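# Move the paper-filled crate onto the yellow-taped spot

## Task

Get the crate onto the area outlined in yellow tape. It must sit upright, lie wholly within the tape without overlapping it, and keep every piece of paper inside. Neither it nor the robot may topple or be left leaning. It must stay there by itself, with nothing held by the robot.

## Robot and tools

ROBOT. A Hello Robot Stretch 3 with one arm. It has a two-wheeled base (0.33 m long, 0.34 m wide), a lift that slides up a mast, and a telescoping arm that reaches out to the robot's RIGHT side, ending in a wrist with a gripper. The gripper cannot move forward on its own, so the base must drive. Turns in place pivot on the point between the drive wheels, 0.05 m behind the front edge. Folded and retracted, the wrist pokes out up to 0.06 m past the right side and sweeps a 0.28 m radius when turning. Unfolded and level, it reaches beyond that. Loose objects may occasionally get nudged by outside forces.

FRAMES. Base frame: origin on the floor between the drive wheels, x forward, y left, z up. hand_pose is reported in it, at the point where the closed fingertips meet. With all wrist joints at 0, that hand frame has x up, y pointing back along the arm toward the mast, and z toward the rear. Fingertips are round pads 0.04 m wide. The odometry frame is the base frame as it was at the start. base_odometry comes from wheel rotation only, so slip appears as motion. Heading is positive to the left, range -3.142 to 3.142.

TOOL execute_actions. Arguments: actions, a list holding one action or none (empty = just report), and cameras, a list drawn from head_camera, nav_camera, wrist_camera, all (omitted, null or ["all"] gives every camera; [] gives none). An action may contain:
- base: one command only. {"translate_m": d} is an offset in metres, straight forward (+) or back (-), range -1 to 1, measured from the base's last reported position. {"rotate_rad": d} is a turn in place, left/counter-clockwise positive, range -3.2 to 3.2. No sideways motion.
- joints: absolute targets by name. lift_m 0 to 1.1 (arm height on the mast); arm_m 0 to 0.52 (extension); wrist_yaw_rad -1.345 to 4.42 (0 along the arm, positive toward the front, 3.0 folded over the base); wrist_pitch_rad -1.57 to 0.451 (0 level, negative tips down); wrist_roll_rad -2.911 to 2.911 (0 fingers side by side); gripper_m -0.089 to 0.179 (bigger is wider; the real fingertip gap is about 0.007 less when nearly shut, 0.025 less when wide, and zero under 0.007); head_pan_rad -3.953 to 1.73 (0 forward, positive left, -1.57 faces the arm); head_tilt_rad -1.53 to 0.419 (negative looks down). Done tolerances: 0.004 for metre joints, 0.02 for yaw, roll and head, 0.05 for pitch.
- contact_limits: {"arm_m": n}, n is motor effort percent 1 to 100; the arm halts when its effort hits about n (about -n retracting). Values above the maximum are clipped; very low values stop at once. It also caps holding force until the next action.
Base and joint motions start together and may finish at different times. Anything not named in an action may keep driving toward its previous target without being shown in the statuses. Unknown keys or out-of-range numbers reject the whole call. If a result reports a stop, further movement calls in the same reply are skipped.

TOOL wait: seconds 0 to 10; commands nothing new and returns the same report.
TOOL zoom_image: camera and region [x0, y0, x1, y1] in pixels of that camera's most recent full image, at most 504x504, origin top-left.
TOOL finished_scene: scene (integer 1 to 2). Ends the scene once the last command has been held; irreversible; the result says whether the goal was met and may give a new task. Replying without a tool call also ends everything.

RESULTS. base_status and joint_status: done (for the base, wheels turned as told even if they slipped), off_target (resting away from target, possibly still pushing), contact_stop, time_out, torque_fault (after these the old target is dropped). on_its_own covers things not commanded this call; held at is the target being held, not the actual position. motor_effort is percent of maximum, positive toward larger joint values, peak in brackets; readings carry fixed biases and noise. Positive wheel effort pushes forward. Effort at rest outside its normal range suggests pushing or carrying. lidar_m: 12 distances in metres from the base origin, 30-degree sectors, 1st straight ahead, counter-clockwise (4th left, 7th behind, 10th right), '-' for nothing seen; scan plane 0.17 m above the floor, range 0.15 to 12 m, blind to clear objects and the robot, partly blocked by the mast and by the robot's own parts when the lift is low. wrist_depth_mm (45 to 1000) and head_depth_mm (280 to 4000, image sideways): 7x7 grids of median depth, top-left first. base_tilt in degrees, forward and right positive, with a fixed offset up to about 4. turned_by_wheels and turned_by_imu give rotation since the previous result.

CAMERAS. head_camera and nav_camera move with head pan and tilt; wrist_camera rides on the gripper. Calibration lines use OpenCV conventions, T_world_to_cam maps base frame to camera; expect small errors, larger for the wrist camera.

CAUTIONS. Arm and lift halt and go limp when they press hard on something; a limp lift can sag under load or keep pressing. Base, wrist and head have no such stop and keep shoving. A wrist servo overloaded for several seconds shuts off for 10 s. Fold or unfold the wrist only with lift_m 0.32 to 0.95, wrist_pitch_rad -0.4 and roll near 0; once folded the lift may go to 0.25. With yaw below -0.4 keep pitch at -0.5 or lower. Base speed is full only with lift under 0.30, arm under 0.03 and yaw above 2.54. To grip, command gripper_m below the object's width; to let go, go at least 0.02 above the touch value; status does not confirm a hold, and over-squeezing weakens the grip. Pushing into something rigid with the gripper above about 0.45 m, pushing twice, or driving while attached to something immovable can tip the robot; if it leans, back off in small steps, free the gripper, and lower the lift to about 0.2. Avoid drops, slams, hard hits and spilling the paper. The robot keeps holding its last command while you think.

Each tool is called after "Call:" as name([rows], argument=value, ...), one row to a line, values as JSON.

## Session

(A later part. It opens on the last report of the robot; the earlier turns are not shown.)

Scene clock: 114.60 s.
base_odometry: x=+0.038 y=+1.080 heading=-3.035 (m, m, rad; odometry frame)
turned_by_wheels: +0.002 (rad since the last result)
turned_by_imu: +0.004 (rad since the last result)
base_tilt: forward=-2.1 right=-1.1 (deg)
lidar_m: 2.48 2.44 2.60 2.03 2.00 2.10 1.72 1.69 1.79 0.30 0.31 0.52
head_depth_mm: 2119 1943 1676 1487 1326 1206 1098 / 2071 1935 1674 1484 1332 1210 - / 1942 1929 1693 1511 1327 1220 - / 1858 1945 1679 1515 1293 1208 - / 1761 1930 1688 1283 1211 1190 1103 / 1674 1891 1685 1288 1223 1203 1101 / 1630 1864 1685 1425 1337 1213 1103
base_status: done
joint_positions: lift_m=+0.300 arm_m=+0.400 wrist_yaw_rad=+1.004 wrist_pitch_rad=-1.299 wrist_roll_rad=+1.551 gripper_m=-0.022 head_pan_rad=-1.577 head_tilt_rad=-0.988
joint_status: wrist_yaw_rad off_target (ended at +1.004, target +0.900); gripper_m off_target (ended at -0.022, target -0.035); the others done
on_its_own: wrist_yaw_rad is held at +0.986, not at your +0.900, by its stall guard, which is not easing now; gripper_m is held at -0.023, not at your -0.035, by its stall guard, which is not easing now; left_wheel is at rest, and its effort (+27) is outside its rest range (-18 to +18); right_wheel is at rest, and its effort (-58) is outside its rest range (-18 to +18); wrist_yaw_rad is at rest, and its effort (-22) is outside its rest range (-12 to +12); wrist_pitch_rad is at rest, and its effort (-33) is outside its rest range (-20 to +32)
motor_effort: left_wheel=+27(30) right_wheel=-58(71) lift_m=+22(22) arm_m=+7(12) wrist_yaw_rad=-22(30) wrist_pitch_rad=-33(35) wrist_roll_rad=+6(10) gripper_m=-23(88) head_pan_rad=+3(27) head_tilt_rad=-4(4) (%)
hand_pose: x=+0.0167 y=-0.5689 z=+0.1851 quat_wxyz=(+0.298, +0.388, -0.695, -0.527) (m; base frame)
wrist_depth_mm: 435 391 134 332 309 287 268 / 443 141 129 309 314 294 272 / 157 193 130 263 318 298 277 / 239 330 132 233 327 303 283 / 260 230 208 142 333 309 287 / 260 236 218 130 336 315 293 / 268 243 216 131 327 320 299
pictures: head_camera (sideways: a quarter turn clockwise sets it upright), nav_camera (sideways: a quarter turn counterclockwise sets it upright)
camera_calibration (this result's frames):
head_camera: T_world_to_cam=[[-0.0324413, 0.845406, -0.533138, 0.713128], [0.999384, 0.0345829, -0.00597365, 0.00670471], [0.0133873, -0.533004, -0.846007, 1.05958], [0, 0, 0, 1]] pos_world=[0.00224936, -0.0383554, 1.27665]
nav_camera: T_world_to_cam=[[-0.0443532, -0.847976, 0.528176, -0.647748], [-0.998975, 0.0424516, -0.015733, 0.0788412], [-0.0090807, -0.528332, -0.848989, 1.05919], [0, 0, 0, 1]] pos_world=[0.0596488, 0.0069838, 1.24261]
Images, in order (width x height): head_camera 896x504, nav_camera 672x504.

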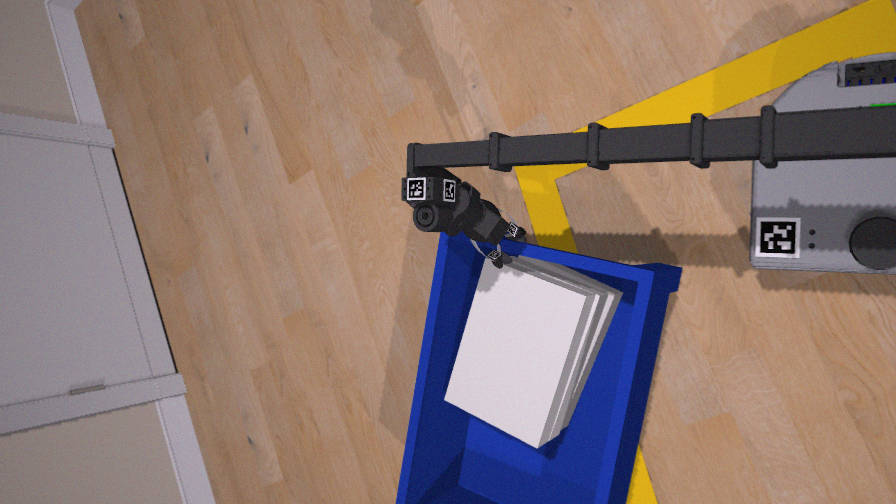

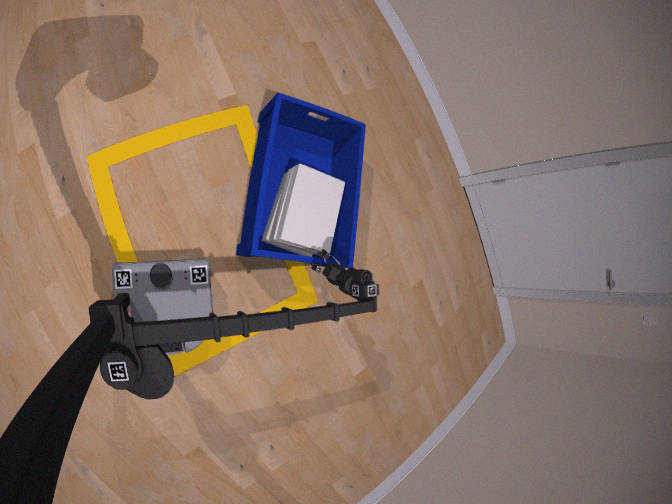

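Call:
execute_actions([
  {"joints":{"gripper_m":0.07}},
], cameras=[])

Call:
execute_actions([
  {"joints":{"lift_m":0.45}},
], cameras=[])

Call:
execute_actions([
  {"base":{"rotate_rad":1.15},"joints":{"arm_m":0.05,"wrist_yaw_rad":0,"wrist_pitch_rad":-1.5,"wrist_roll_rad":1.57}},
], cameras=[])

Call:
execute_actions([
  {"base":{"translate_m":0.45}},
], cameras=[])

Call:
execute_actions([
  {"base":{"rotate_rad":-0.8}},
], cameras=["nav_camera","head_camera"])

Scene clock: 125.53 s.
base_odometry: x=+0.038 y=+1.080 heading=-3.036 (m, m, rad; odometry frame)
turned_by_wheels: -0.001 (rad since the last result)
turned_by_imu: -0.002 (rad since the last result)
base_tilt: forward=-2.1 right=-1.1 (deg)
lidar_m: 2.48 2.44 2.59 2.03 2.00 2.10 1.72 1.69 1.79 0.30 0.31 0.52
head_depth_mm: 2165 1937 1688 1491 1328 1194 1096 / 2064 1939 1689 1482 1332 1210 - / 1950 1952 1692 1454 1329 1226 - / 1845 1948 1695 1467 1294 1205 - / 1766 1929 1685 1277 1210 1194 1101 / 1686 1910 1677 1279 1227 1212 1109 / 1644 1862 1694 1419 1331 1224 1106
base_status: not commanded
joint_positions: lift_m=+0.300 arm_m=+0.400 wrist_yaw_rad=+0.998 wrist_pitch_rad=-1.354 wrist_roll_rad=+1.557 gripper_m=+0.070 head_pan_rad=-1.577 head_tilt_rad=-0.988
joint_status: all done
on_its_own: wrist_yaw_rad is held at +0.986, not at your +0.900, by its stall guard, which is not easing now; right_wheel is at rest, and its effort (-28) is outside its rest range (-18 to +18); wrist_yaw_rad is at rest, and its effort (-15) is outside its rest range (-12 to +12)
motor_effort: left_wheel=+13(27) right_wheel=-28(58) lift_m=+22(22) arm_m=+6(7) wrist_yaw_rad=-15(22) wrist_pitch_rad=-15(33) wrist_roll_rad=+4(6) gripper_m=-5(79) head_pan_rad=+2(2) head_tilt_rad=-5(6) (%)
hand_pose: x=+0.0048 y=-0.5616 z=+0.1830 quat_wxyz=(+0.305, +0.376, -0.682, -0.548) (m; base frame)
wrist_depth_mm: 407 131 348 331 311 293 277 / 143 134 154 332 318 298 281 / 159 190 134 333 322 303 289 / 243 341 132 313 328 308 293 / 240 218 133 254 334 315 296 / 241 225 133 213 - 321 304 / 247 232 210 145 347 326 308
pictures: none
No camera images: the call's "cameras" was empty. Leave "cameras" out to get every camera's image.

Scene clock: 127.73 s.
base_odometry: x=+0.038 y=+1.080 heading=-3.037 (m, m, rad; odometry frame)
turned_by_wheels: -0.001 (rad since the last result)
turned_by_imu: -0.001 (rad since the last result)
base_tilt: forward=-2.1 right=-1.2 (deg)
lidar_m: 2.49 2.44 2.59 2.03 2.00 2.10 1.73 1.69 1.78 0.30 0.31 0.51
head_depth_mm: 2160 1929 1671 1486 1331 1201 1093 / 2066 1945 1666 1479 1327 - - / 1935 1948 1720 1444 1336 1205 - / 1864 1957 1689 1427 1292 1213 - / 1767 1924 1691 1297 1206 1185 1104 / 1682 1883 1680 1304 1221 1208 1101 / 1632 1844 1693 1425 1337 1204 1100
base_status: not commanded
joint_positions: lift_m=+0.450 arm_m=+0.400 wrist_yaw_rad=+0.988 wrist_pitch_rad=-1.395 wrist_roll_rad=+1.565 gripper_m=+0.070 head_pan_rad=-1.577 head_tilt_rad=-0.988
joint_status: all done
on_its_own: wrist_yaw_rad is held at +0.986, not at your +0.900, by its stall guard, which is not easing now
motor_effort: left_wheel=+4(14) right_wheel=-5(28) lift_m=+26(27) arm_m=+6(7) wrist_yaw_rad=-2(15) wrist_pitch_rad=-2(15) wrist_roll_rad=+2(4) gripper_m=+0(5) head_pan_rad=+2(2) head_tilt_rad=-6(5) (%)
hand_pose: x=-0.0040 y=-0.5562 z=+0.3317 quat_wxyz=(+0.307, +0.365, -0.674, -0.564) (m; base frame)
wrist_depth_mm: 563 533 508 475 455 432 412 / 572 546 514 484 460 441 419 / 590 552 304 487 472 451 428 / 594 376 380 402 481 455 437 / 421 391 372 358 492 470 442 / 586 401 374 361 - 481 455 / 562 415 388 373 474 480 462
pictures: none
No camera images: the call's "cameras" was empty. Leave "cameras" out to get every camera's image.

Scene clock: 131.50 s.
base_odometry: x=+0.038 y=+1.080 heading=-1.887 (m, m, rad; odometry frame)
turned_by_wheels: +1.150 (rad since the last result)
turned_by_imu: +1.125 (rad since the last result)
base_tilt: forward=-2.2 right=-1.2 (deg)
lidar_m: 2.45 2.00 1.98 2.10 1.70 1.69 1.85 0.30 0.35 0.60 2.45 2.44
head_depth_mm: 1788 1901 1684 1396 1181 1155 1099 / 1937 1935 1684 1430 1296 - - / 2079 1940 1684 1440 1330 - - / 2193 1968 1689 1493 1338 1213 - / 2269 1934 1688 1494 1333 1210 1110 / 2316 1953 1705 1487 1335 1200 1108 / 2337 1947 1704 1498 1341 1213 1105
base_status: done
joint_positions: lift_m=+0.450 arm_m=+0.050 wrist_yaw_rad=+0.001 wrist_pitch_rad=-1.494 wrist_roll_rad=+1.566 gripper_m=+0.070 head_pan_rad=-1.577 head_tilt_rad=-0.988
joint_status: all done
motor_effort: left_wheel=-4(8) right_wheel=+5(10) lift_m=+26(26) arm_m=-4(4) wrist_yaw_rad=-1(3) wrist_pitch_rad=-2(3) wrist_roll_rad=+1(2) gripper_m=+1(0) head_pan_rad=+3(3) head_tilt_rad=-6(6) (%)
hand_pose: x=-0.0215 y=-0.1908 z=+0.3309 quat_wxyz=(+0.003, +0.002, -0.734, -0.680) (m; base frame)
wrist_depth_mm: 280 326 379 441 - - - / 402 474 496 482 - - - / 526 523 501 491 - - - / 543 530 514 515 - - - / 558 542 533 515 - - - / 565 558 537 527 - 494 487 / 582 566 552 538 521 505 500
pictures: none
No camera images: the call's "cameras" was empty. Leave "cameras" out to get every camera's image.

Scene clock: 137.00 s.
base_odometry: x=-0.102 y=+0.652 heading=-1.887 (m, m, rad; odometry frame)
turned_by_wheels: +0.000 (rad since the last result)
turned_by_imu: +0.000 (rad since the last result)
base_tilt: forward=-2.1 right=-1.2 (deg)
lidar_m: 2.11 1.72 1.70 1.87 2.05 2.03 0.71 0.71 0.84 2.24 2.11 2.10
head_depth_mm: 2091 1947 1676 1488 1323 1198 1099 / 2175 1911 1696 1492 1328 - - / 2246 1932 1672 1492 1336 - - / 2311 1932 1685 1483 1334 1226 - / 2328 1958 1685 1498 1335 1206 1107 / 2316 1963 1698 1495 1340 1210 1104 / 2310 1955 1708 1506 1338 1219 1103
base_status: done
joint_positions: lift_m=+0.450 arm_m=+0.050 wrist_yaw_rad=+0.001 wrist_pitch_rad=-1.494 wrist_roll_rad=+1.566 gripper_m=+0.070 head_pan_rad=-1.577 head_tilt_rad=-0.988
joint_status: not commanded
motor_effort: left_wheel=-5(5) right_wheel=+5(11) lift_m=+26(25) arm_m=-4(4) wrist_yaw_rad=-1(1) wrist_pitch_rad=-2(2) wrist_roll_rad=+1(1) gripper_m=+0(0) head_pan_rad=+2(3) head_tilt_rad=-6(5) (%)
hand_pose: x=-0.0215 y=-0.1908 z=+0.3309 quat_wxyz=(+0.003, +0.002, -0.734, -0.680) (m; base frame)
wrist_depth_mm: 508 495 486 474 - - - / 519 509 498 481 - - - / 537 516 506 491 - - - / 542 529 511 502 - - - / 549 535 528 513 - - - / 572 557 543 525 - 496 491 / 589 570 551 539 524 508 496
pictures: none
No camera images: the call's "cameras" was empty. Leave "cameras" out to get every camera's image.

Scene clock: 139.23 s.
base_odometry: x=-0.102 y=+0.652 heading=-2.687 (m, m, rad; odometry frame)
turned_by_wheels: -0.800 (rad since the last result)
turned_by_imu: -0.783 (rad since the last result)
base_tilt: forward=-2.2 right=-1.1 (deg)
lidar_m: 2.10 2.13 1.84 1.70 1.73 2.19 2.03 2.06 0.71 0.75 2.07 2.26
head_depth_mm: 2013 1933 1446 1362 1327 1204 1098 / 2020 1964 1451 1375 1329 - - / 2025 1935 1588 1420 1330 - - / 1999 1953 1537 1463 1341 1226 - / 1974 1956 1686 1491 1336 1203 1108 / 1949 1977 1697 1493 1338 1205 1105 / 1943 1949 1684 1488 1346 1212 1102
base_status: done
joint_positions: lift_m=+0.450 arm_m=+0.050 wrist_yaw_rad=+0.001 wrist_pitch_rad=-1.494 wrist_roll_rad=+1.566 gripper_m=+0.070 head_pan_rad=-1.577 head_tilt_rad=-0.988
joint_status: not commanded
motor_effort: left_wheel=+3(6) right_wheel=-6(8) lift_m=+25(27) arm_m=-4(4) wrist_yaw_rad=-1(1) wrist_pitch_rad=-2(2) wrist_roll_rad=+2(1) gripper_m=+1(0) head_pan_rad=+2(3) head_tilt_rad=-5(5) (%)
hand_pose: x=-0.0215 y=-0.1908 z=+0.3309 quat_wxyz=(+0.003, +0.002, -0.734, -0.680) (m; base frame)
wrist_depth_mm: 510 498 488 472 - - - / 519 512 496 480 - - - / 532 518 501 493 - - - / 548 535 516 505 - - - / 554 540 530 515 - - - / 574 560 536 525 - 502 488 / 587 574 551 538 527 503 499
pictures: head_camera (sideways: a quarter turn clockwise sets it upright), nav_camera (sideways: a quarter turn counterclockwise sets it upright)
camera_calibration (this result's frames):
head_camera: T_world_to_cam=[[-0.0325045, 0.845452, -0.533061, 0.713028], [0.999381, 0.0346585, -0.00596995, 0.0066999], [0.0134278, -0.532926, -0.846056, 1.05964], [0, 0, 0, 1]] pos_world=[0.00225225, -0.0383534, 1.27664]
nav_camera: T_world_to_cam=[[-0.0442898, -0.848027, 0.528098, -0.647648], [-0.998978, 0.042378, -0.0157297, 0.0788369], [-0.00904055, -0.528255, -0.849037, 1.05926], [0, 0, 0, 1]] pos_world=[0.0596483, 0.00699322, 1.24261]
Images, in order (width x height): head_camera 896x504, nav_camera 672x504.

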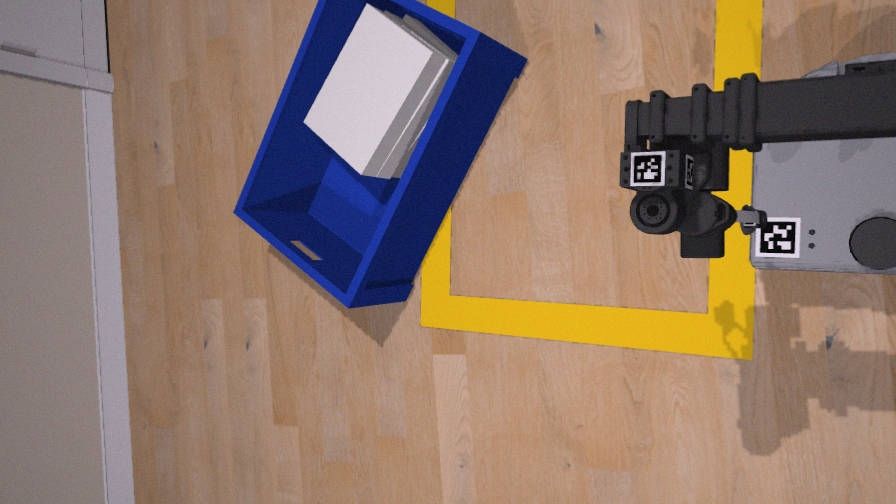

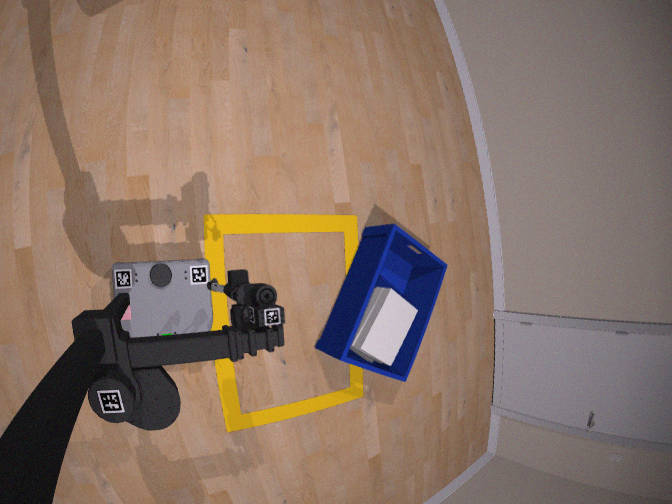

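Call:
execute_actions([
  {"joints":{"arm_m":0.52,"wrist_pitch_rad":-0.75,"lift_m":0.4,"gripper_m":0.1}},
], cameras=["wrist_camera","head_camera"])

Scene clock: 158.33 s.
base_odometry: x=-0.102 y=+0.652 heading=-2.687 (m, m, rad; odometry frame)
turned_by_wheels: +0.000 (rad since the last result)
turned_by_imu: -0.001 (rad since the last result)
base_tilt: forward=-2.2 right=-1.1 (deg)
lidar_m: 2.10 2.13 1.84 1.70 1.73 2.19 2.03 2.06 0.71 0.76 2.07 2.25
head_depth_mm: 2013 1952 1450 1375 1327 1206 1096 / 2017 1948 1469 1359 1331 1202 - / 2005 1950 1550 1421 1337 1207 - / 1983 1962 1509 1464 1340 1201 - / 1979 1946 1700 1490 1337 1208 1097 / 1954 1942 1694 1510 1332 1213 1104 / 1940 1948 1703 1494 1340 1214 1107
base_status: not commanded
joint_positions: lift_m=+0.400 arm_m=+0.520 wrist_yaw_rad=+0.000 wrist_pitch_rad=-0.763 wrist_roll_rad=+1.568 gripper_m=+0.100 head_pan_rad=-1.577 head_tilt_rad=-0.988
joint_status: all done
motor_effort: left_wheel=+4(4) right_wheel=-6(5) lift_m=+11(20) arm_m=+6(6) wrist_yaw_rad=+0(1) wrist_pitch_rad=+5(5) wrist_roll_rad=+1(1) gripper_m=+0(81) head_pan_rad=+2(3) head_tilt_rad=-5(5) (%)
hand_pose: x=-0.0214 y=-0.8329 z=+0.3444 quat_wxyz=(+0.002, +0.001, -0.928, -0.373) (m; base frame)
wrist_depth_mm: - - 917 410 327 366 179 / - - 513 541 359 397 294 / - - 570 619 488 285 335 / - - 581 611 514 334 346 / - - 977 508 518 400 351 / - - 945 413 342 412 355 / - - - 722 494 426 358
pictures: head_camera (sideways: a quarter turn clockwise sets it upright), wrist_camera
camera_calibration (this result's frames):
head_camera: T_world_to_cam=[[-0.0325048, 0.845452, -0.533061, 0.713028], [0.999381, 0.0346588, -0.00596994, 0.0066999], [0.013428, -0.532926, -0.846056, 1.05964], [0, 0, 0, 1]] pos_world=[0.00225227, -0.0383534, 1.27664]
wrist_camera: T_world_to_cam=[[0.0260256, 0.685124, -0.727962, 0.825783], [0.99363, 0.0621399, 0.0940067, 0.090009], [0.109642, -0.725771, -0.679142, -0.208304], [0, 0, 0, 1]] pos_world=[-0.0880883, -0.722538, 0.451208]
Images, in order (width x height): head_camera 896x504, wrist_camera 644x364.

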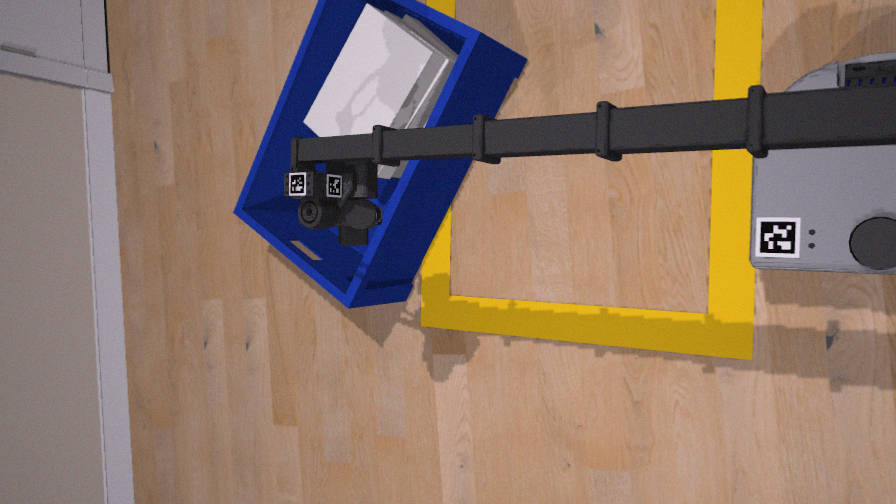

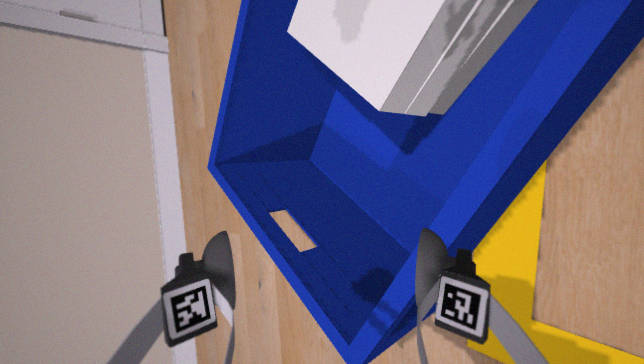

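Call:
execute_actions([
  {"joints":{"lift_m":0.25}},
], cameras=["wrist_camera","head_camera"])

Scene clock: 164.10 s.
base_odometry: x=-0.102 y=+0.652 heading=-2.687 (m, m, rad; odometry frame)
turned_by_wheels: +0.000 (rad since the last result)
turned_by_imu: +0.000 (rad since the last result)
base_tilt: forward=-2.2 right=-1.1 (deg)
lidar_m: 2.10 2.13 1.84 1.71 1.73 2.19 2.03 2.06 0.71 0.75 2.07 2.24
head_depth_mm: 2021 1931 1450 1368 1330 1206 1103 / 2015 1949 1441 1376 1326 1207 - / 2013 1933 1608 1444 1331 1213 - / 1978 1938 1533 1461 1333 1204 - / 1973 1936 1691 1499 1336 1208 1102 / 1956 1960 1691 1488 1336 1205 1102 / 1937 1953 1681 1488 1343 1212 1103
base_status: not commanded
joint_positions: lift_m=+0.250 arm_m=+0.520 wrist_yaw_rad=+0.000 wrist_pitch_rad=-0.763 wrist_roll_rad=+1.568 gripper_m=+0.100 head_pan_rad=-1.577 head_tilt_rad=-0.988
joint_status: all done
motor_effort: left_wheel=+4(4) right_wheel=-6(6) lift_m=+12(11) arm_m=+6(6) wrist_yaw_rad=+0(0) wrist_pitch_rad=+4(5) wrist_roll_rad=+1(1) gripper_m=+1(1) head_pan_rad=+2(2) head_tilt_rad=-6(5) (%)
hand_pose: x=-0.0214 y=-0.8329 z=+0.1945 quat_wxyz=(+0.002, +0.001, -0.928, -0.373) (m; base frame)
wrist_depth_mm: - 371 285 234 89 130 204 / - 403 443 269 94 161 221 / - 442 523 436 102 213 228 / - 449 518 123 168 262 230 / - 414 422 128 215 280 234 / - - 359 142 280 274 236 / - - 285 236 349 284 239
pictures: head_camera (sideways: a quarter turn clockwise sets it upright), wrist_camera
camera_calibration (this result's frames):
head_camera: T_world_to_cam=[[-0.0325047, 0.845452, -0.533061, 0.713028], [0.999381, 0.0346587, -0.00596995, 0.0066999], [0.0134279, -0.532926, -0.846056, 1.05964], [0, 0, 0, 1]] pos_world=[0.00225226, -0.0383534, 1.27664]
wrist_camera: T_world_to_cam=[[0.0260253, 0.685124, -0.727962, 0.716596], [0.99363, 0.0621402, 0.0940066, 0.104109], [0.109642, -0.725771, -0.679143, -0.310169], [0, 0, 0, 1]] pos_world=[-0.0880883, -0.722538, 0.301218]
Images, in order (width x height): head_camera 896x504, wrist_camera 644x364.

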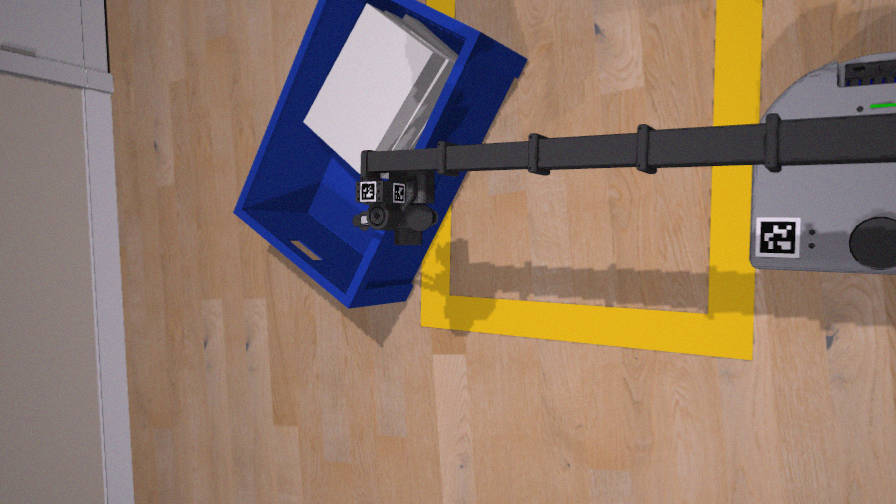

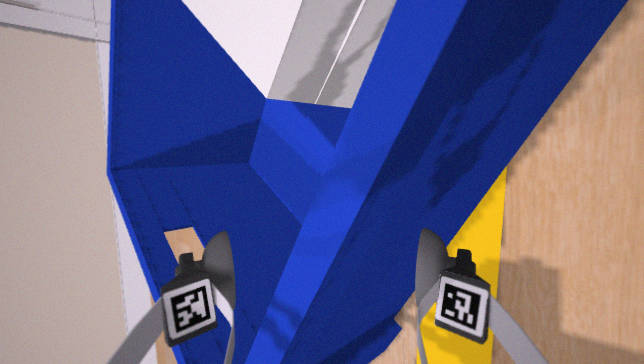

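Straddling the wall. Grip and pull.

Call:
execute_actions([
  {"joints":{"gripper_m":-0.03}},
], cameras=[])

Call:
execute_actions([
  {"joints":{"arm_m":0.2}},
], cameras=["nav_camera","head_camera"])

Scene clock: 168.27 s.
base_odometry: x=-0.102 y=+0.652 heading=-2.687 (m, m, rad; odometry frame)
turned_by_wheels: +0.000 (rad since the last result)
turned_by_imu: +0.000 (rad since the last result)
base_tilt: forward=-2.1 right=-1.1 (deg)
lidar_m: 2.10 2.13 1.83 1.70 1.73 2.19 2.03 2.05 0.71 0.75 2.08 2.25
head_depth_mm: 2014 1918 1457 1364 1326 1200 1100 / 1999 1955 1454 1368 1332 1211 - / 2011 1945 1614 1429 1327 1205 - / 1978 1934 1527 1459 1338 1212 - / 1983 1943 1684 1493 1338 1205 1099 / 1964 1962 1708 1490 1331 1209 1106 / 1934 1959 1692 1502 1339 1210 1102
base_status: not commanded
joint_positions: lift_m=+0.250 arm_m=+0.520 wrist_yaw_rad=-0.007 wrist_pitch_rad=-0.757 wrist_roll_rad=+1.608 gripper_m=-0.029 head_pan_rad=-1.577 head_tilt_rad=-0.988
joint_status: all done
motor_effort: left_wheel=+4(4) right_wheel=-6(7) lift_m=+11(11) arm_m=+6(6) wrist_yaw_rad=+9(9) wrist_pitch_rad=+3(5) wrist_roll_rad=-12(12) gripper_m=-25(99) head_pan_rad=+2(2) head_tilt_rad=-4(6) (%)
hand_pose: x=-0.0227 y=-0.8341 z=+0.1955 quat_wxyz=(-0.018, -0.010, -0.929, -0.370) (m; base frame)
wrist_depth_mm: - 368 279 237 88 137 208 / - 399 436 265 95 169 223 / - 439 517 439 103 222 228 / - 463 523 125 169 263 231 / - 421 440 127 234 282 234 / - - 800 139 328 287 240 / - - 289 161 347 290 242
pictures: none
No camera images: the call's "cameras" was empty. Leave "cameras" out to get every camera's image.

Scene clock: 171.83 s.
base_odometry: x=-0.102 y=+0.652 heading=-2.687 (m, m, rad; odometry frame)
turned_by_wheels: +0.000 (rad since the last result)
turned_by_imu: +0.000 (rad since the last result)
base_tilt: forward=-2.2 right=-1.2 (deg)
lidar_m: 2.10 2.13 1.84 1.70 1.73 2.18 2.03 2.06 0.65 0.65 2.07 2.25
head_depth_mm: 2033 1933 1687 1350 1310 1205 1103 / 2013 1940 1444 1341 1334 1208 - / 2011 1926 1546 1363 1375 1214 - / 1982 1936 1574 1426 1334 1207 - / 1978 1959 1693 1445 1335 1208 1104 / 1966 1949 1698 1506 1340 1218 1106 / 1936 1950 1699 1491 1336 1215 1101
base_status: not commanded
joint_positions: lift_m=+0.250 arm_m=+0.200 wrist_yaw_rad=-0.001 wrist_pitch_rad=-0.757 wrist_roll_rad=+1.577 gripper_m=-0.020 head_pan_rad=-1.577 head_tilt_rad=-0.989
joint_status: all done
on_its_own: gripper_m is held at -0.021, not at your -0.030, by its stall guard, which is not easing now
motor_effort: left_wheel=+3(4) right_wheel=-3(8) lift_m=+16(16) arm_m=-4(13) wrist_yaw_rad=+1(19) wrist_pitch_rad=+2(29) wrist_roll_rad=-2(12) gripper_m=-8(24) head_pan_rad=+2(2) head_tilt_rad=-5(5) (%)
hand_pose: x=-0.0216 y=-0.5149 z=+0.1952 quat_wxyz=(-0.003, -0.002, -0.929, -0.370) (m; base frame)
wrist_depth_mm: - 473 237 292 328 266 223 / - 488 250 313 332 270 226 / - 537 266 338 340 273 229 / - 579 284 366 344 277 231 / - 568 304 394 352 281 234 / - 474 319 - 346 285 237 / - - 327 468 351 289 241
pictures: head_camera (sideways: a quarter turn clockwise sets it upright), nav_camera (sideways: a quarter turn counterclockwise sets it upright)
camera_calibration (this result's frames):
head_camera: T_world_to_cam=[[-0.0325637, 0.84574, -0.532601, 0.712429], [0.999379, 0.0347337, -0.00594778, 0.00667106], [0.0134689, -0.532464, -0.846346, 1.06002], [0, 0, 0, 1]] pos_world=[0.0022551, -0.03834, 1.27662]
nav_camera: T_world_to_cam=[[-0.0442305, -0.848318, 0.527636, -0.647047], [-0.998981, 0.0423147, -0.0157099, 0.0788111], [-0.00899975, -0.527794, -0.849325, 1.05963], [0, 0, 0, 1]] pos_world=[0.059648, 0.00702936, 1.24261]
Images, in order (width x height): head_camera 896x504, nav_camera 672x504.

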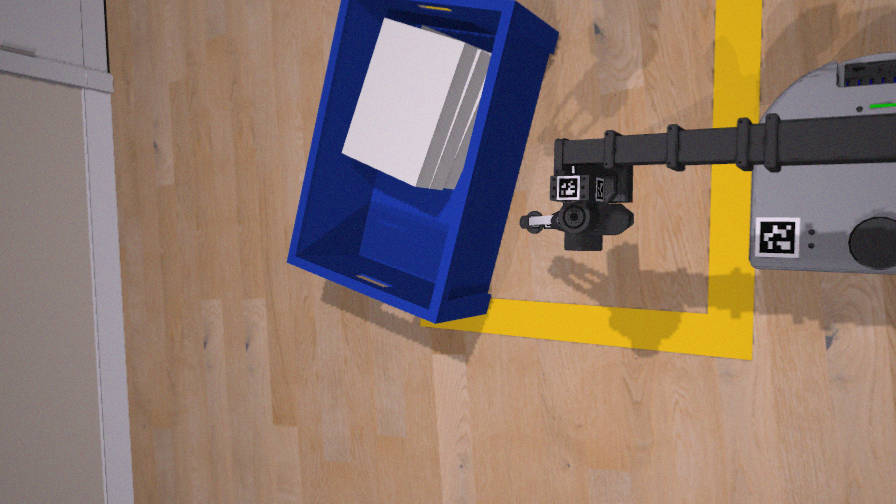

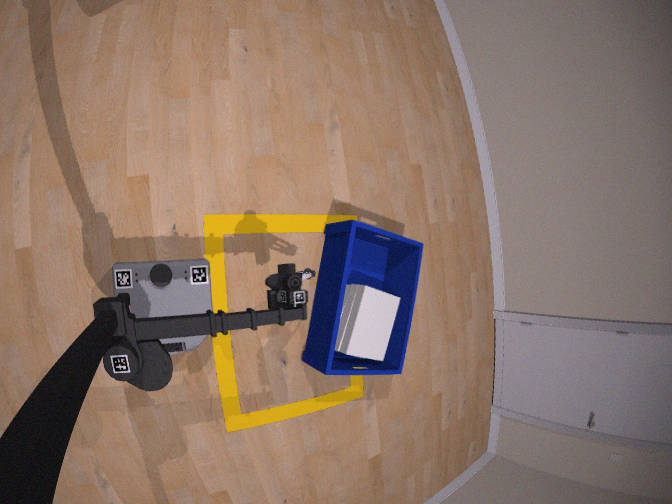

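Call:
execute_actions([
  {"joints":{"lift_m":0.42,"gripper_m":0.1}},
], cameras=[])

Call:
execute_actions([
  {"joints":{"arm_m":0.52,"wrist_pitch_rad":-1.3}},
], cameras=[])

Call:
execute_actions([
  {"joints":{"lift_m":0.29}},
], cameras=["wrist_camera"])

Scene clock: 178.93 s.
base_odometry: x=-0.102 y=+0.652 heading=-2.687 (m, m, rad; odometry frame)
turned_by_wheels: +0.000 (rad since the last result)
turned_by_imu: +0.000 (rad since the last result)
base_tilt: forward=-2.1 right=-1.2 (deg)
lidar_m: 2.10 2.14 1.84 1.71 1.73 2.18 2.03 2.07 0.65 0.65 2.07 2.24
head_depth_mm: 2023 1932 1680 1339 1314 1207 1094 / 2025 1957 1445 1341 1319 1216 - / 2013 1942 1558 1375 1285 1218 - / 1982 1952 1573 1418 1308 1202 - / 1986 1930 1692 1438 1334 1213 1095 / 1980 1951 1686 1495 1345 1209 1106 / 1938 1955 1704 1490 1334 1215 1105
base_status: not commanded
joint_positions: lift_m=+0.420 arm_m=+0.200 wrist_yaw_rad=-0.001 wrist_pitch_rad=-0.757 wrist_roll_rad=+1.577 gripper_m=+0.100 head_pan_rad=-1.577 head_tilt_rad=-0.989
joint_status: all done
motor_effort: left_wheel=+3(3) right_wheel=-3(4) lift_m=+26(25) arm_m=-5(4) wrist_yaw_rad=+1(1) wrist_pitch_rad=+3(2) wrist_roll_rad=-2(2) gripper_m=+1(79) head_pan_rad=+2(2) head_tilt_rad=-5(4) (%)
hand_pose: x=-0.0216 y=-0.5149 z=+0.3645 quat_wxyz=(-0.003, -0.002, -0.929, -0.370) (m; base frame)
wrist_depth_mm: - - 589 458 386 419 349 / - - 612 485 420 422 355 / - - 675 507 472 429 360 / - - 744 707 490 436 360 / - - 684 466 518 441 367 / - - 989 468 561 434 373 / - - - 750 575 446 376
pictures: none
No camera images: the call's "cameras" was empty. Leave "cameras" out to get every camera's image.

Scene clock: 182.50 s.
base_odometry: x=-0.102 y=+0.652 heading=-2.687 (m, m, rad; odometry frame)
turned_by_wheels: +0.000 (rad since the last result)
turned_by_imu: +0.000 (rad since the last result)
base_tilt: forward=-2.1 right=-1.1 (deg)
lidar_m: 2.10 2.13 1.84 1.70 1.73 2.19 2.03 2.06 0.65 0.65 2.08 2.24
head_depth_mm: 2037 1919 1681 1342 1315 1197 1101 / 2035 1921 1679 1336 1330 1204 - / 2009 1930 - 1370 1328 1213 - / 1990 1916 1567 1419 1338 1208 - / 1972 1930 1693 1449 1331 1210 1101 / 1954 1958 1690 1495 1336 1205 1111 / 1933 1954 1688 1487 1336 1210 1101
base_status: not commanded
joint_positions: lift_m=+0.420 arm_m=+0.520 wrist_yaw_rad=-0.001 wrist_pitch_rad=-1.297 wrist_roll_rad=+1.576 gripper_m=+0.100 head_pan_rad=-1.577 head_tilt_rad=-0.989
joint_status: all done
motor_effort: left_wheel=+3(3) right_wheel=-3(3) lift_m=+26(25) arm_m=+6(5) wrist_yaw_rad=+1(1) wrist_pitch_rad=-1(2) wrist_roll_rad=-2(2) gripper_m=+0(1) head_pan_rad=+3(2) head_tilt_rad=-4(5) (%)
hand_pose: x=-0.0216 y=-0.7104 z=+0.3050 quat_wxyz=(-0.002, -0.002, -0.797, -0.604) (m; base frame)
wrist_depth_mm: 322 345 323 310 419 379 367 / 333 360 329 356 429 394 375 / 348 423 513 464 440 406 379 / 364 449 528 482 435 414 386 / 371 459 531 491 443 422 394 / 369 374 430 482 246 424 402 / 711 626 325 365 464 430 409
pictures: none
No camera images: the call's "cameras" was empty. Leave "cameras" out to get every camera's image.

Scene clock: 184.40 s.
base_odometry: x=-0.102 y=+0.652 heading=-2.687 (m, m, rad; odometry frame)
turned_by_wheels: +0.000 (rad since the last result)
turned_by_imu: -0.001 (rad since the last result)
base_tilt: forward=-2.1 right=-1.2 (deg)
lidar_m: 2.10 2.13 1.83 1.70 1.73 2.18 2.03 2.06 0.65 0.65 2.08 2.25
head_depth_mm: 2032 1924 1665 1343 1309 1204 1102 / 2028 1921 1454 1338 1319 1213 - / 2000 1926 1757 1354 1333 1215 - / 2000 1945 1584 1430 1336 1214 - / 1973 1941 1675 1445 1331 1206 1098 / 1937 1953 1688 1491 1338 1211 1111 / 1956 1943 1704 1497 1333 1208 1108
base_status: not commanded
joint_positions: lift_m=+0.360 arm_m=+0.520 wrist_yaw_rad=-0.001 wrist_pitch_rad=-1.322 wrist_roll_rad=+1.574 gripper_m=+0.100 head_pan_rad=-1.577 head_tilt_rad=-0.989
joint_status: lift_m contact_stop (moved -0.060 of -0.130)
on_its_own: lift_m is slack since a contact_stop, until your next command for it (your +0.290 is given up)
motor_effort: left_wheel=+1(3) right_wheel=+0(4) lift_m=+18(21) arm_m=+6(6) wrist_yaw_rad=+1(1) wrist_pitch_rad=+7(15) wrist_roll_rad=-1(2) gripper_m=+1(1) head_pan_rad=+2(2) head_tilt_rad=-4(4) (%)
hand_pose: x=-0.0216 y=-0.7040 z=+0.2442 quat_wxyz=(-0.001, -0.002, -0.789, -0.614) (m; base frame)
wrist_depth_mm: 296 278 256 315 367 334 323 / 317 285 262 378 371 341 330 / 337 438 431 404 378 354 335 / 351 465 454 417 209 365 340 / 360 470 462 430 252 370 346 / 338 377 435 431 184 374 351 / 281 325 337 356 405 379 359
pictures: wrist_camera
camera_calibration (this result's frames):
wrist_camera: T_world_to_cam=[[0.0339301, 0.966606, -0.254012, 0.747136], [0.993486, -0.00495516, 0.11385, 0.0394977], [0.108789, -0.256221, -0.960477, 0.216383], [0, 0, 0, 1]] pos_world=[-0.088131, -0.666548, 0.393116]
Images, in order (width x height): wrist_camera 644x364.

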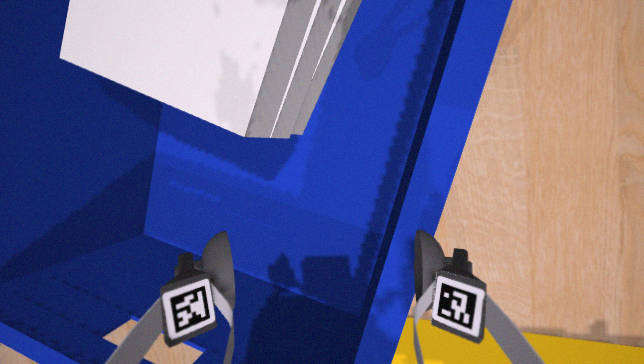

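Finger on the rim; back off 4 cm.

Call:
execute_actions([
  {"joints":{"lift_m":0.4,"arm_m":0.48}},
], cameras=[])

Call:
execute_actions([
  {"joints":{"lift_m":0.29}},
], cameras=["wrist_camera"])

Call:
execute_actions([
  {"joints":{"gripper_m":-0.04}},
], cameras=[])

Call:
execute_actions([
  {"joints":{"arm_m":0.12}},
], cameras=["nav_camera","head_camera"])

Scene clock: 190.00 s.
base_odometry: x=-0.102 y=+0.652 heading=-2.687 (m, m, rad; odometry frame)
turned_by_wheels: +0.000 (rad since the last result)
turned_by_imu: +0.000 (rad since the last result)
base_tilt: forward=-2.2 right=-1.1 (deg)
lidar_m: 2.10 2.13 1.84 1.71 1.73 2.19 2.03 2.06 0.65 0.65 2.07 2.24
head_depth_mm: 2021 1926 1678 1342 1311 1207 1099 / 2034 1947 1682 1340 1333 1202 - / 2016 1956 1738 1356 1329 1208 - / 1972 1935 1559 1429 1330 1206 - / 1989 1948 1703 1446 1335 1208 1099 / 1960 1950 1696 1482 1340 1203 1105 / 1933 1952 1688 1492 1332 1214 1109
base_status: not commanded
joint_positions: lift_m=+0.400 arm_m=+0.480 wrist_yaw_rad=-0.001 wrist_pitch_rad=-1.302 wrist_roll_rad=+1.574 gripper_m=+0.100 head_pan_rad=-1.577 head_tilt_rad=-0.989
joint_status: all done
motor_effort: left_wheel=+1(1) right_wheel=-2(1) lift_m=+26(26) arm_m=-4(4) wrist_yaw_rad=+1(1) wrist_pitch_rad=+1(7) wrist_roll_rad=-1(1) gripper_m=+1(1) head_pan_rad=+2(3) head_tilt_rad=-4(5) (%)
hand_pose: x=-0.0216 y=-0.6698 z=+0.2847 quat_wxyz=(-0.001, -0.002, -0.795, -0.606) (m; base frame)
wrist_depth_mm: 339 326 300 379 396 376 352 / 351 335 312 426 403 384 357 / 362 467 378 449 408 392 363 / 377 503 502 460 421 397 370 / 397 501 510 475 438 405 374 / 352 402 452 455 454 410 383 / 682 313 341 365 454 413 393
pictures: none
No camera images: the call's "cameras" was empty. Leave "cameras" out to get every camera's image.

Scene clock: 191.83 s.
base_odometry: x=-0.102 y=+0.652 heading=-2.687 (m, m, rad; odometry frame)
turned_by_wheels: +0.000 (rad since the last result)
turned_by_imu: +0.000 (rad since the last result)
base_tilt: forward=-2.1 right=-1.1 (deg)
lidar_m: 2.10 2.13 1.83 1.70 1.73 2.19 2.03 2.06 0.65 0.65 2.07 2.25
head_depth_mm: 2030 1927 1668 1343 1305 1205 1094 / 1999 1930 1456 1326 1318 1197 - / 2030 1941 1537 1299 1326 1203 - / 1999 1944 1571 1413 1330 1212 - / 1965 1962 1684 1435 1327 1207 1103 / 1963 1950 1676 1494 1338 1215 1103 / 1942 1943 1692 1499 1341 1213 1101
base_status: not commanded
joint_positions: lift_m=+0.290 arm_m=+0.480 wrist_yaw_rad=-0.001 wrist_pitch_rad=-1.302 wrist_roll_rad=+1.574 gripper_m=+0.100 head_pan_rad=-1.577 head_tilt_rad=-0.989
joint_status: all done
motor_effort: left_wheel=+1(1) right_wheel=-1(2) lift_m=+11(21) arm_m=-4(4) wrist_yaw_rad=+1(1) wrist_pitch_rad=+1(1) wrist_roll_rad=-1(1) gripper_m=+0(1) head_pan_rad=+1(1) head_tilt_rad=-6(5) (%)
hand_pose: x=-0.0216 y=-0.6698 z=+0.1757 quat_wxyz=(-0.001, -0.002, -0.795, -0.606) (m; base frame)
wrist_depth_mm: 215 198 237 317 101 281 263 / 221 205 262 330 297 287 269 / 360 392 350 337 307 291 272 / 374 409 372 113 315 297 279 / 394 424 381 115 328 301 280 / 355 392 381 120 339 304 286 / 294 306 341 124 341 308 291
pictures: wrist_camera
camera_calibration (this result's frames):
wrist_camera: T_world_to_cam=[[0.0339181, 0.961467, -0.27282, 0.696487], [0.993488, -0.00272612, 0.113907, 0.0489554], [0.108774, -0.274907, -0.955298, 0.145923], [0, 0, 0, 1]] pos_world=[-0.0881329, -0.629401, 0.32384]
Images, in order (width x height): wrist_camera 644x364.

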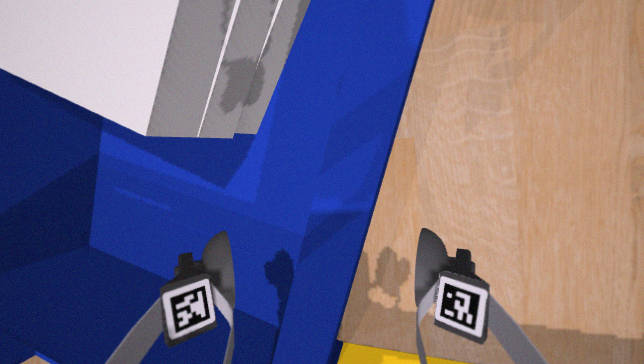

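Scene clock: 193.73 s.
base_odometry: x=-0.102 y=+0.652 heading=-2.687 (m, m, rad; odometry frame)
turned_by_wheels: +0.000 (rad since the last result)
turned_by_imu: +0.000 (rad since the last result)
base_tilt: forward=-2.1 right=-1.0 (deg)
lidar_m: 2.09 2.13 1.84 1.70 1.73 2.19 2.03 2.06 0.65 0.65 2.07 2.25
head_depth_mm: 2022 1937 1666 1340 1298 1199 1092 / 2019 1954 1452 1326 1309 1206 - / 1999 1933 1533 1308 1325 1208 - / 1990 1949 1554 1415 1334 1209 - / 2002 1943 1685 1449 1340 1202 1105 / 1953 1962 1685 1496 1330 1209 1100 / 1950 1961 1697 1493 1334 1208 1098
base_status: not commanded
joint_positions: lift_m=+0.290 arm_m=+0.480 wrist_yaw_rad=-0.002 wrist_pitch_rad=-1.292 wrist_roll_rad=+1.574 gripper_m=-0.039 head_pan_rad=-1.577 head_tilt_rad=-0.989
joint_status: all done
motor_effort: left_wheel=+1(1) right_wheel=-2(1) lift_m=+11(10) arm_m=-4(4) wrist_yaw_rad=+2(2) wrist_pitch_rad=-2(4) wrist_roll_rad=-1(1) gripper_m=-23(100) head_pan_rad=+1(2) head_tilt_rad=-4(5) (%)
hand_pose: x=-0.0216 y=-0.6723 z=+0.1761 quat_wxyz=(-0.002, -0.002, -0.798, -0.602) (m; base frame)
wrist_depth_mm: 219 201 233 318 101 282 263 / 225 207 255 330 104 287 267 / 357 396 342 337 303 289 271 / 373 424 379 344 314 293 275 / 392 431 390 115 324 301 280 / 355 390 401 118 326 310 286 / 293 310 332 124 342 313 291
pictures: none
No camera images: the call's "cameras" was empty. Leave "cameras" out to get every camera's image.

Scene clock: 197.60 s.
base_odometry: x=-0.102 y=+0.652 heading=-2.687 (m, m, rad; odometry frame)
turned_by_wheels: +0.000 (rad since the last result)
turned_by_imu: +0.000 (rad since the last result)
base_tilt: forward=-2.2 right=-1.1 (deg)
lidar_m: 2.10 2.13 1.84 1.70 1.73 2.18 2.03 0.52 0.36 0.34 0.34 2.26
head_depth_mm: 2030 1943 1677 1283 1222 1204 1099 / 2035 1932 1677 1283 1216 1207 - / 2005 1937 1683 1294 1224 1193 - / 1981 1957 1686 1410 1337 1187 - / 1975 1940 1678 1414 1298 1192 1097 / 1967 1956 1689 1495 1351 1207 1101 / 1924 1951 1693 1504 1340 1207 1105
base_status: not commanded
joint_positions: lift_m=+0.290 arm_m=+0.121 wrist_yaw_rad=-0.003 wrist_pitch_rad=-1.190 wrist_roll_rad=+1.569 gripper_m=-0.036 head_pan_rad=-1.577 head_tilt_rad=-0.989
joint_status: all done
on_its_own: wrist_pitch_rad is at rest, and its effort (-37) is outside its rest range (-20 to +32)
motor_effort: left_wheel=+0(6) right_wheel=+3(16) lift_m=+14(14) arm_m=-14(15) wrist_yaw_rad=+4(16) wrist_pitch_rad=-37(40) wrist_roll_rad=+0(4) gripper_m=-24(25) head_pan_rad=+2(2) head_tilt_rad=-5(5) (%)
hand_pose: x=-0.0217 y=-0.3388 z=+0.1821 quat_wxyz=(+0.001, -0.001, -0.828, -0.561) (m; base frame)
wrist_depth_mm: 264 235 265 134 307 276 255 / 271 241 280 132 307 282 259 / 281 246 290 130 313 286 266 / 338 254 332 128 318 290 270 / 364 458 430 128 325 295 277 / 363 462 453 128 330 300 282 / 362 425 394 134 329 306 279
pictures: head_camera (sideways: a quarter turn clockwise sets it upright), nav_camera (sideways: a quarter turn counterclockwise sets it upright)
camera_calibration (this result's frames):
head_camera: T_world_to_cam=[[-0.032599, 0.845742, -0.532596, 0.712422], [0.999377, 0.0347755, -0.00594753, 0.00667073], [0.0134912, -0.532458, -0.846349, 1.06002], [0, 0, 0, 1]] pos_world=[0.0022567, -0.03834, 1.27662]
nav_camera: T_world_to_cam=[[-0.044195, -0.848323, 0.527631, -0.64704], [-0.998983, 0.042273, -0.0157097, 0.0788108], [-0.00897764, -0.527789, -0.849328, 1.05963], [0, 0, 0, 1]] pos_world=[0.0596477, 0.00703197, 1.24261]
Images, in order (width x height): head_camera 896x504, nav_camera 672x504.

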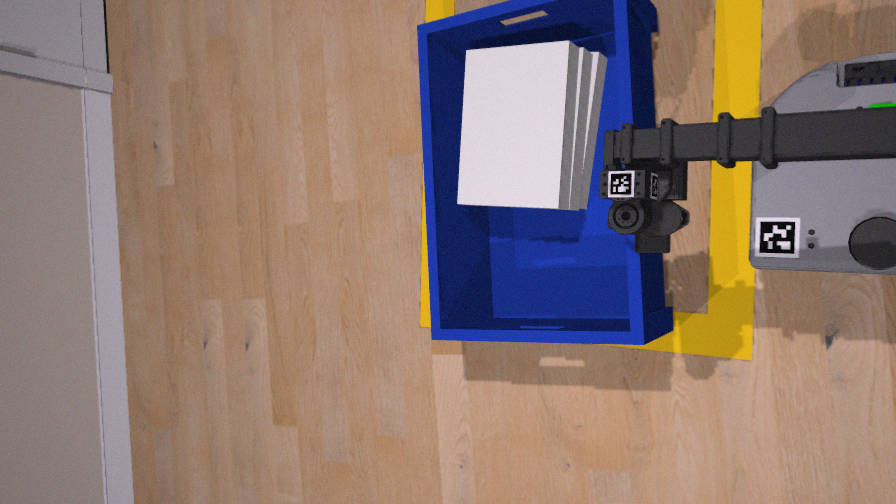

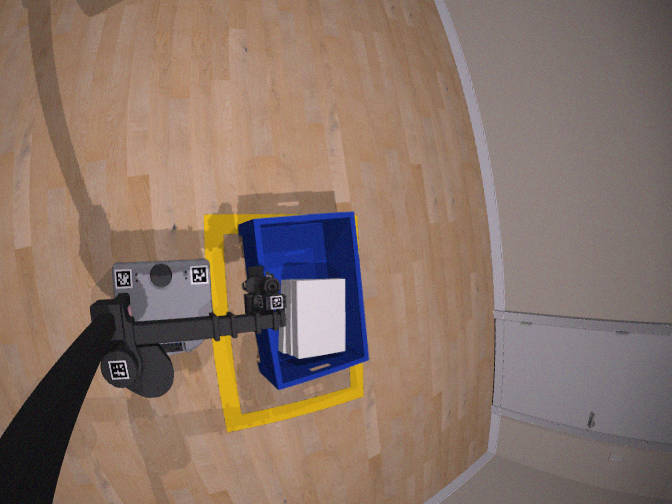

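Call:
execute_actions([
  {"joints":{"gripper_m":0.07}},
], cameras=[])

Call:
execute_actions([
  {"joints":{"lift_m":0.45}},
], cameras=[])

Call:
execute_actions([
  {"base":{"translate_m":0.25},"joints":{"arm_m":0.4,"wrist_pitch_rad":-1.5,"gripper_m":0.0}},
], cameras=[])

Call:
execute_actions([
  {"joints":{"lift_m":0.24}},
], cameras=["head_camera"])

Scene clock: 204.40 s.
base_odometry: x=-0.102 y=+0.652 heading=-2.687 (m, m, rad; odometry frame)
turned_by_wheels: +0.000 (rad since the last result)
turned_by_imu: +0.000 (rad since the last result)
base_tilt: forward=-2.1 right=-1.1 (deg)
lidar_m: 2.10 2.13 1.84 1.71 1.73 2.18 2.03 0.52 0.36 0.34 0.34 2.24
head_depth_mm: 2016 1938 1675 1284 1213 1209 1101 / 2021 1953 1684 1289 1216 1206 - / 1998 1947 1672 1287 1220 1193 - / 1992 1961 1685 1407 1327 1189 - / 1982 1951 1687 1426 1294 1194 1101 / 1947 1960 1693 1495 1330 1206 1110 / 1942 1960 1706 1503 1337 1215 1108
base_status: not commanded
joint_positions: lift_m=+0.290 arm_m=+0.121 wrist_yaw_rad=-0.002 wrist_pitch_rad=-1.174 wrist_roll_rad=+1.569 gripper_m=+0.070 head_pan_rad=-1.577 head_tilt_rad=-0.989
joint_status: all done
on_its_own: wrist_pitch_rad is at rest, and its effort (-42) is outside its rest range (-20 to +32)
motor_effort: left_wheel=+1(1) right_wheel=-1(3) lift_m=+15(14) arm_m=-12(14) wrist_yaw_rad=+3(3) wrist_pitch_rad=-42(42) wrist_roll_rad=+1(1) gripper_m=+16(93) head_pan_rad=+2(3) head_tilt_rad=-4(5) (%)
hand_pose: x=-0.0217 y=-0.3426 z=+0.1833 quat_wxyz=(+0.001, +0.000, -0.833, -0.554) (m; base frame)
wrist_depth_mm: 273 235 270 123 302 276 251 / 283 241 279 122 308 281 257 / 294 249 298 125 312 287 262 / 340 267 390 128 315 290 268 / 361 457 434 129 320 295 273 / 359 457 435 129 329 302 279 / 358 419 399 134 327 304 279
pictures: none
No camera images: the call's "cameras" was empty. Leave "cameras" out to get every camera's image.

Scene clock: 205.50 s.
base_odometry: x=-0.102 y=+0.652 heading=-2.687 (m, m, rad; odometry frame)
turned_by_wheels: +0.000 (rad since the last result)
turned_by_imu: +0.000 (rad since the last result)
base_tilt: forward=-2.2 right=-1.2 (deg)
lidar_m: 2.10 2.14 1.83 1.71 1.72 2.19 2.03 0.48 0.32 0.29 0.29 2.24
head_depth_mm: 2023 1916 1683 1417 1199 1190 1099 / 2016 1920 1689 1304 1203 1186 - / 2007 1936 1684 1294 1200 1204 - / 1996 1920 1691 1413 1329 1186 - / 1980 1945 1676 1486 1322 1176 1103 / 1959 1942 1692 1495 1339 1209 1105 / 1929 1943 1697 1479 1339 1212 1096
base_status: not commanded
joint_positions: lift_m=+0.306 arm_m=+0.121 wrist_yaw_rad=-0.002 wrist_pitch_rad=-1.257 wrist_roll_rad=+1.565 gripper_m=+0.070 head_pan_rad=-1.577 head_tilt_rad=-0.989
joint_status: lift_m contact_stop (moved +0.016 of +0.160)
on_its_own: lift_m is slack since a contact_stop, until your next command for it (your +0.450 is given up)
motor_effort: left_wheel=+2(2) right_wheel=-1(8) lift_m=+19(41) arm_m=-8(12) wrist_yaw_rad=+2(3) wrist_pitch_rad=-14(44) wrist_roll_rad=+1(2) gripper_m=+1(17) head_pan_rad=+2(2) head_tilt_rad=-4(4) (%)
hand_pose: x=-0.0216 y=-0.3216 z=+0.1935 quat_wxyz=(+0.002, +0.001, -0.809, -0.588) (m; base frame)
wrist_depth_mm: 255 229 276 124 316 292 277 / 261 234 281 126 318 297 - / 269 241 286 129 323 302 - / 283 250 315 368 328 309 - / 354 445 419 374 333 314 - / 353 448 423 383 132 320 - / 349 410 412 384 314 319 306
pictures: none
No camera images: the call's "cameras" was empty. Leave "cameras" out to get every camera's image.

not run: a stop came earlier in this reply.

not run: a stop came earlier in this reply.


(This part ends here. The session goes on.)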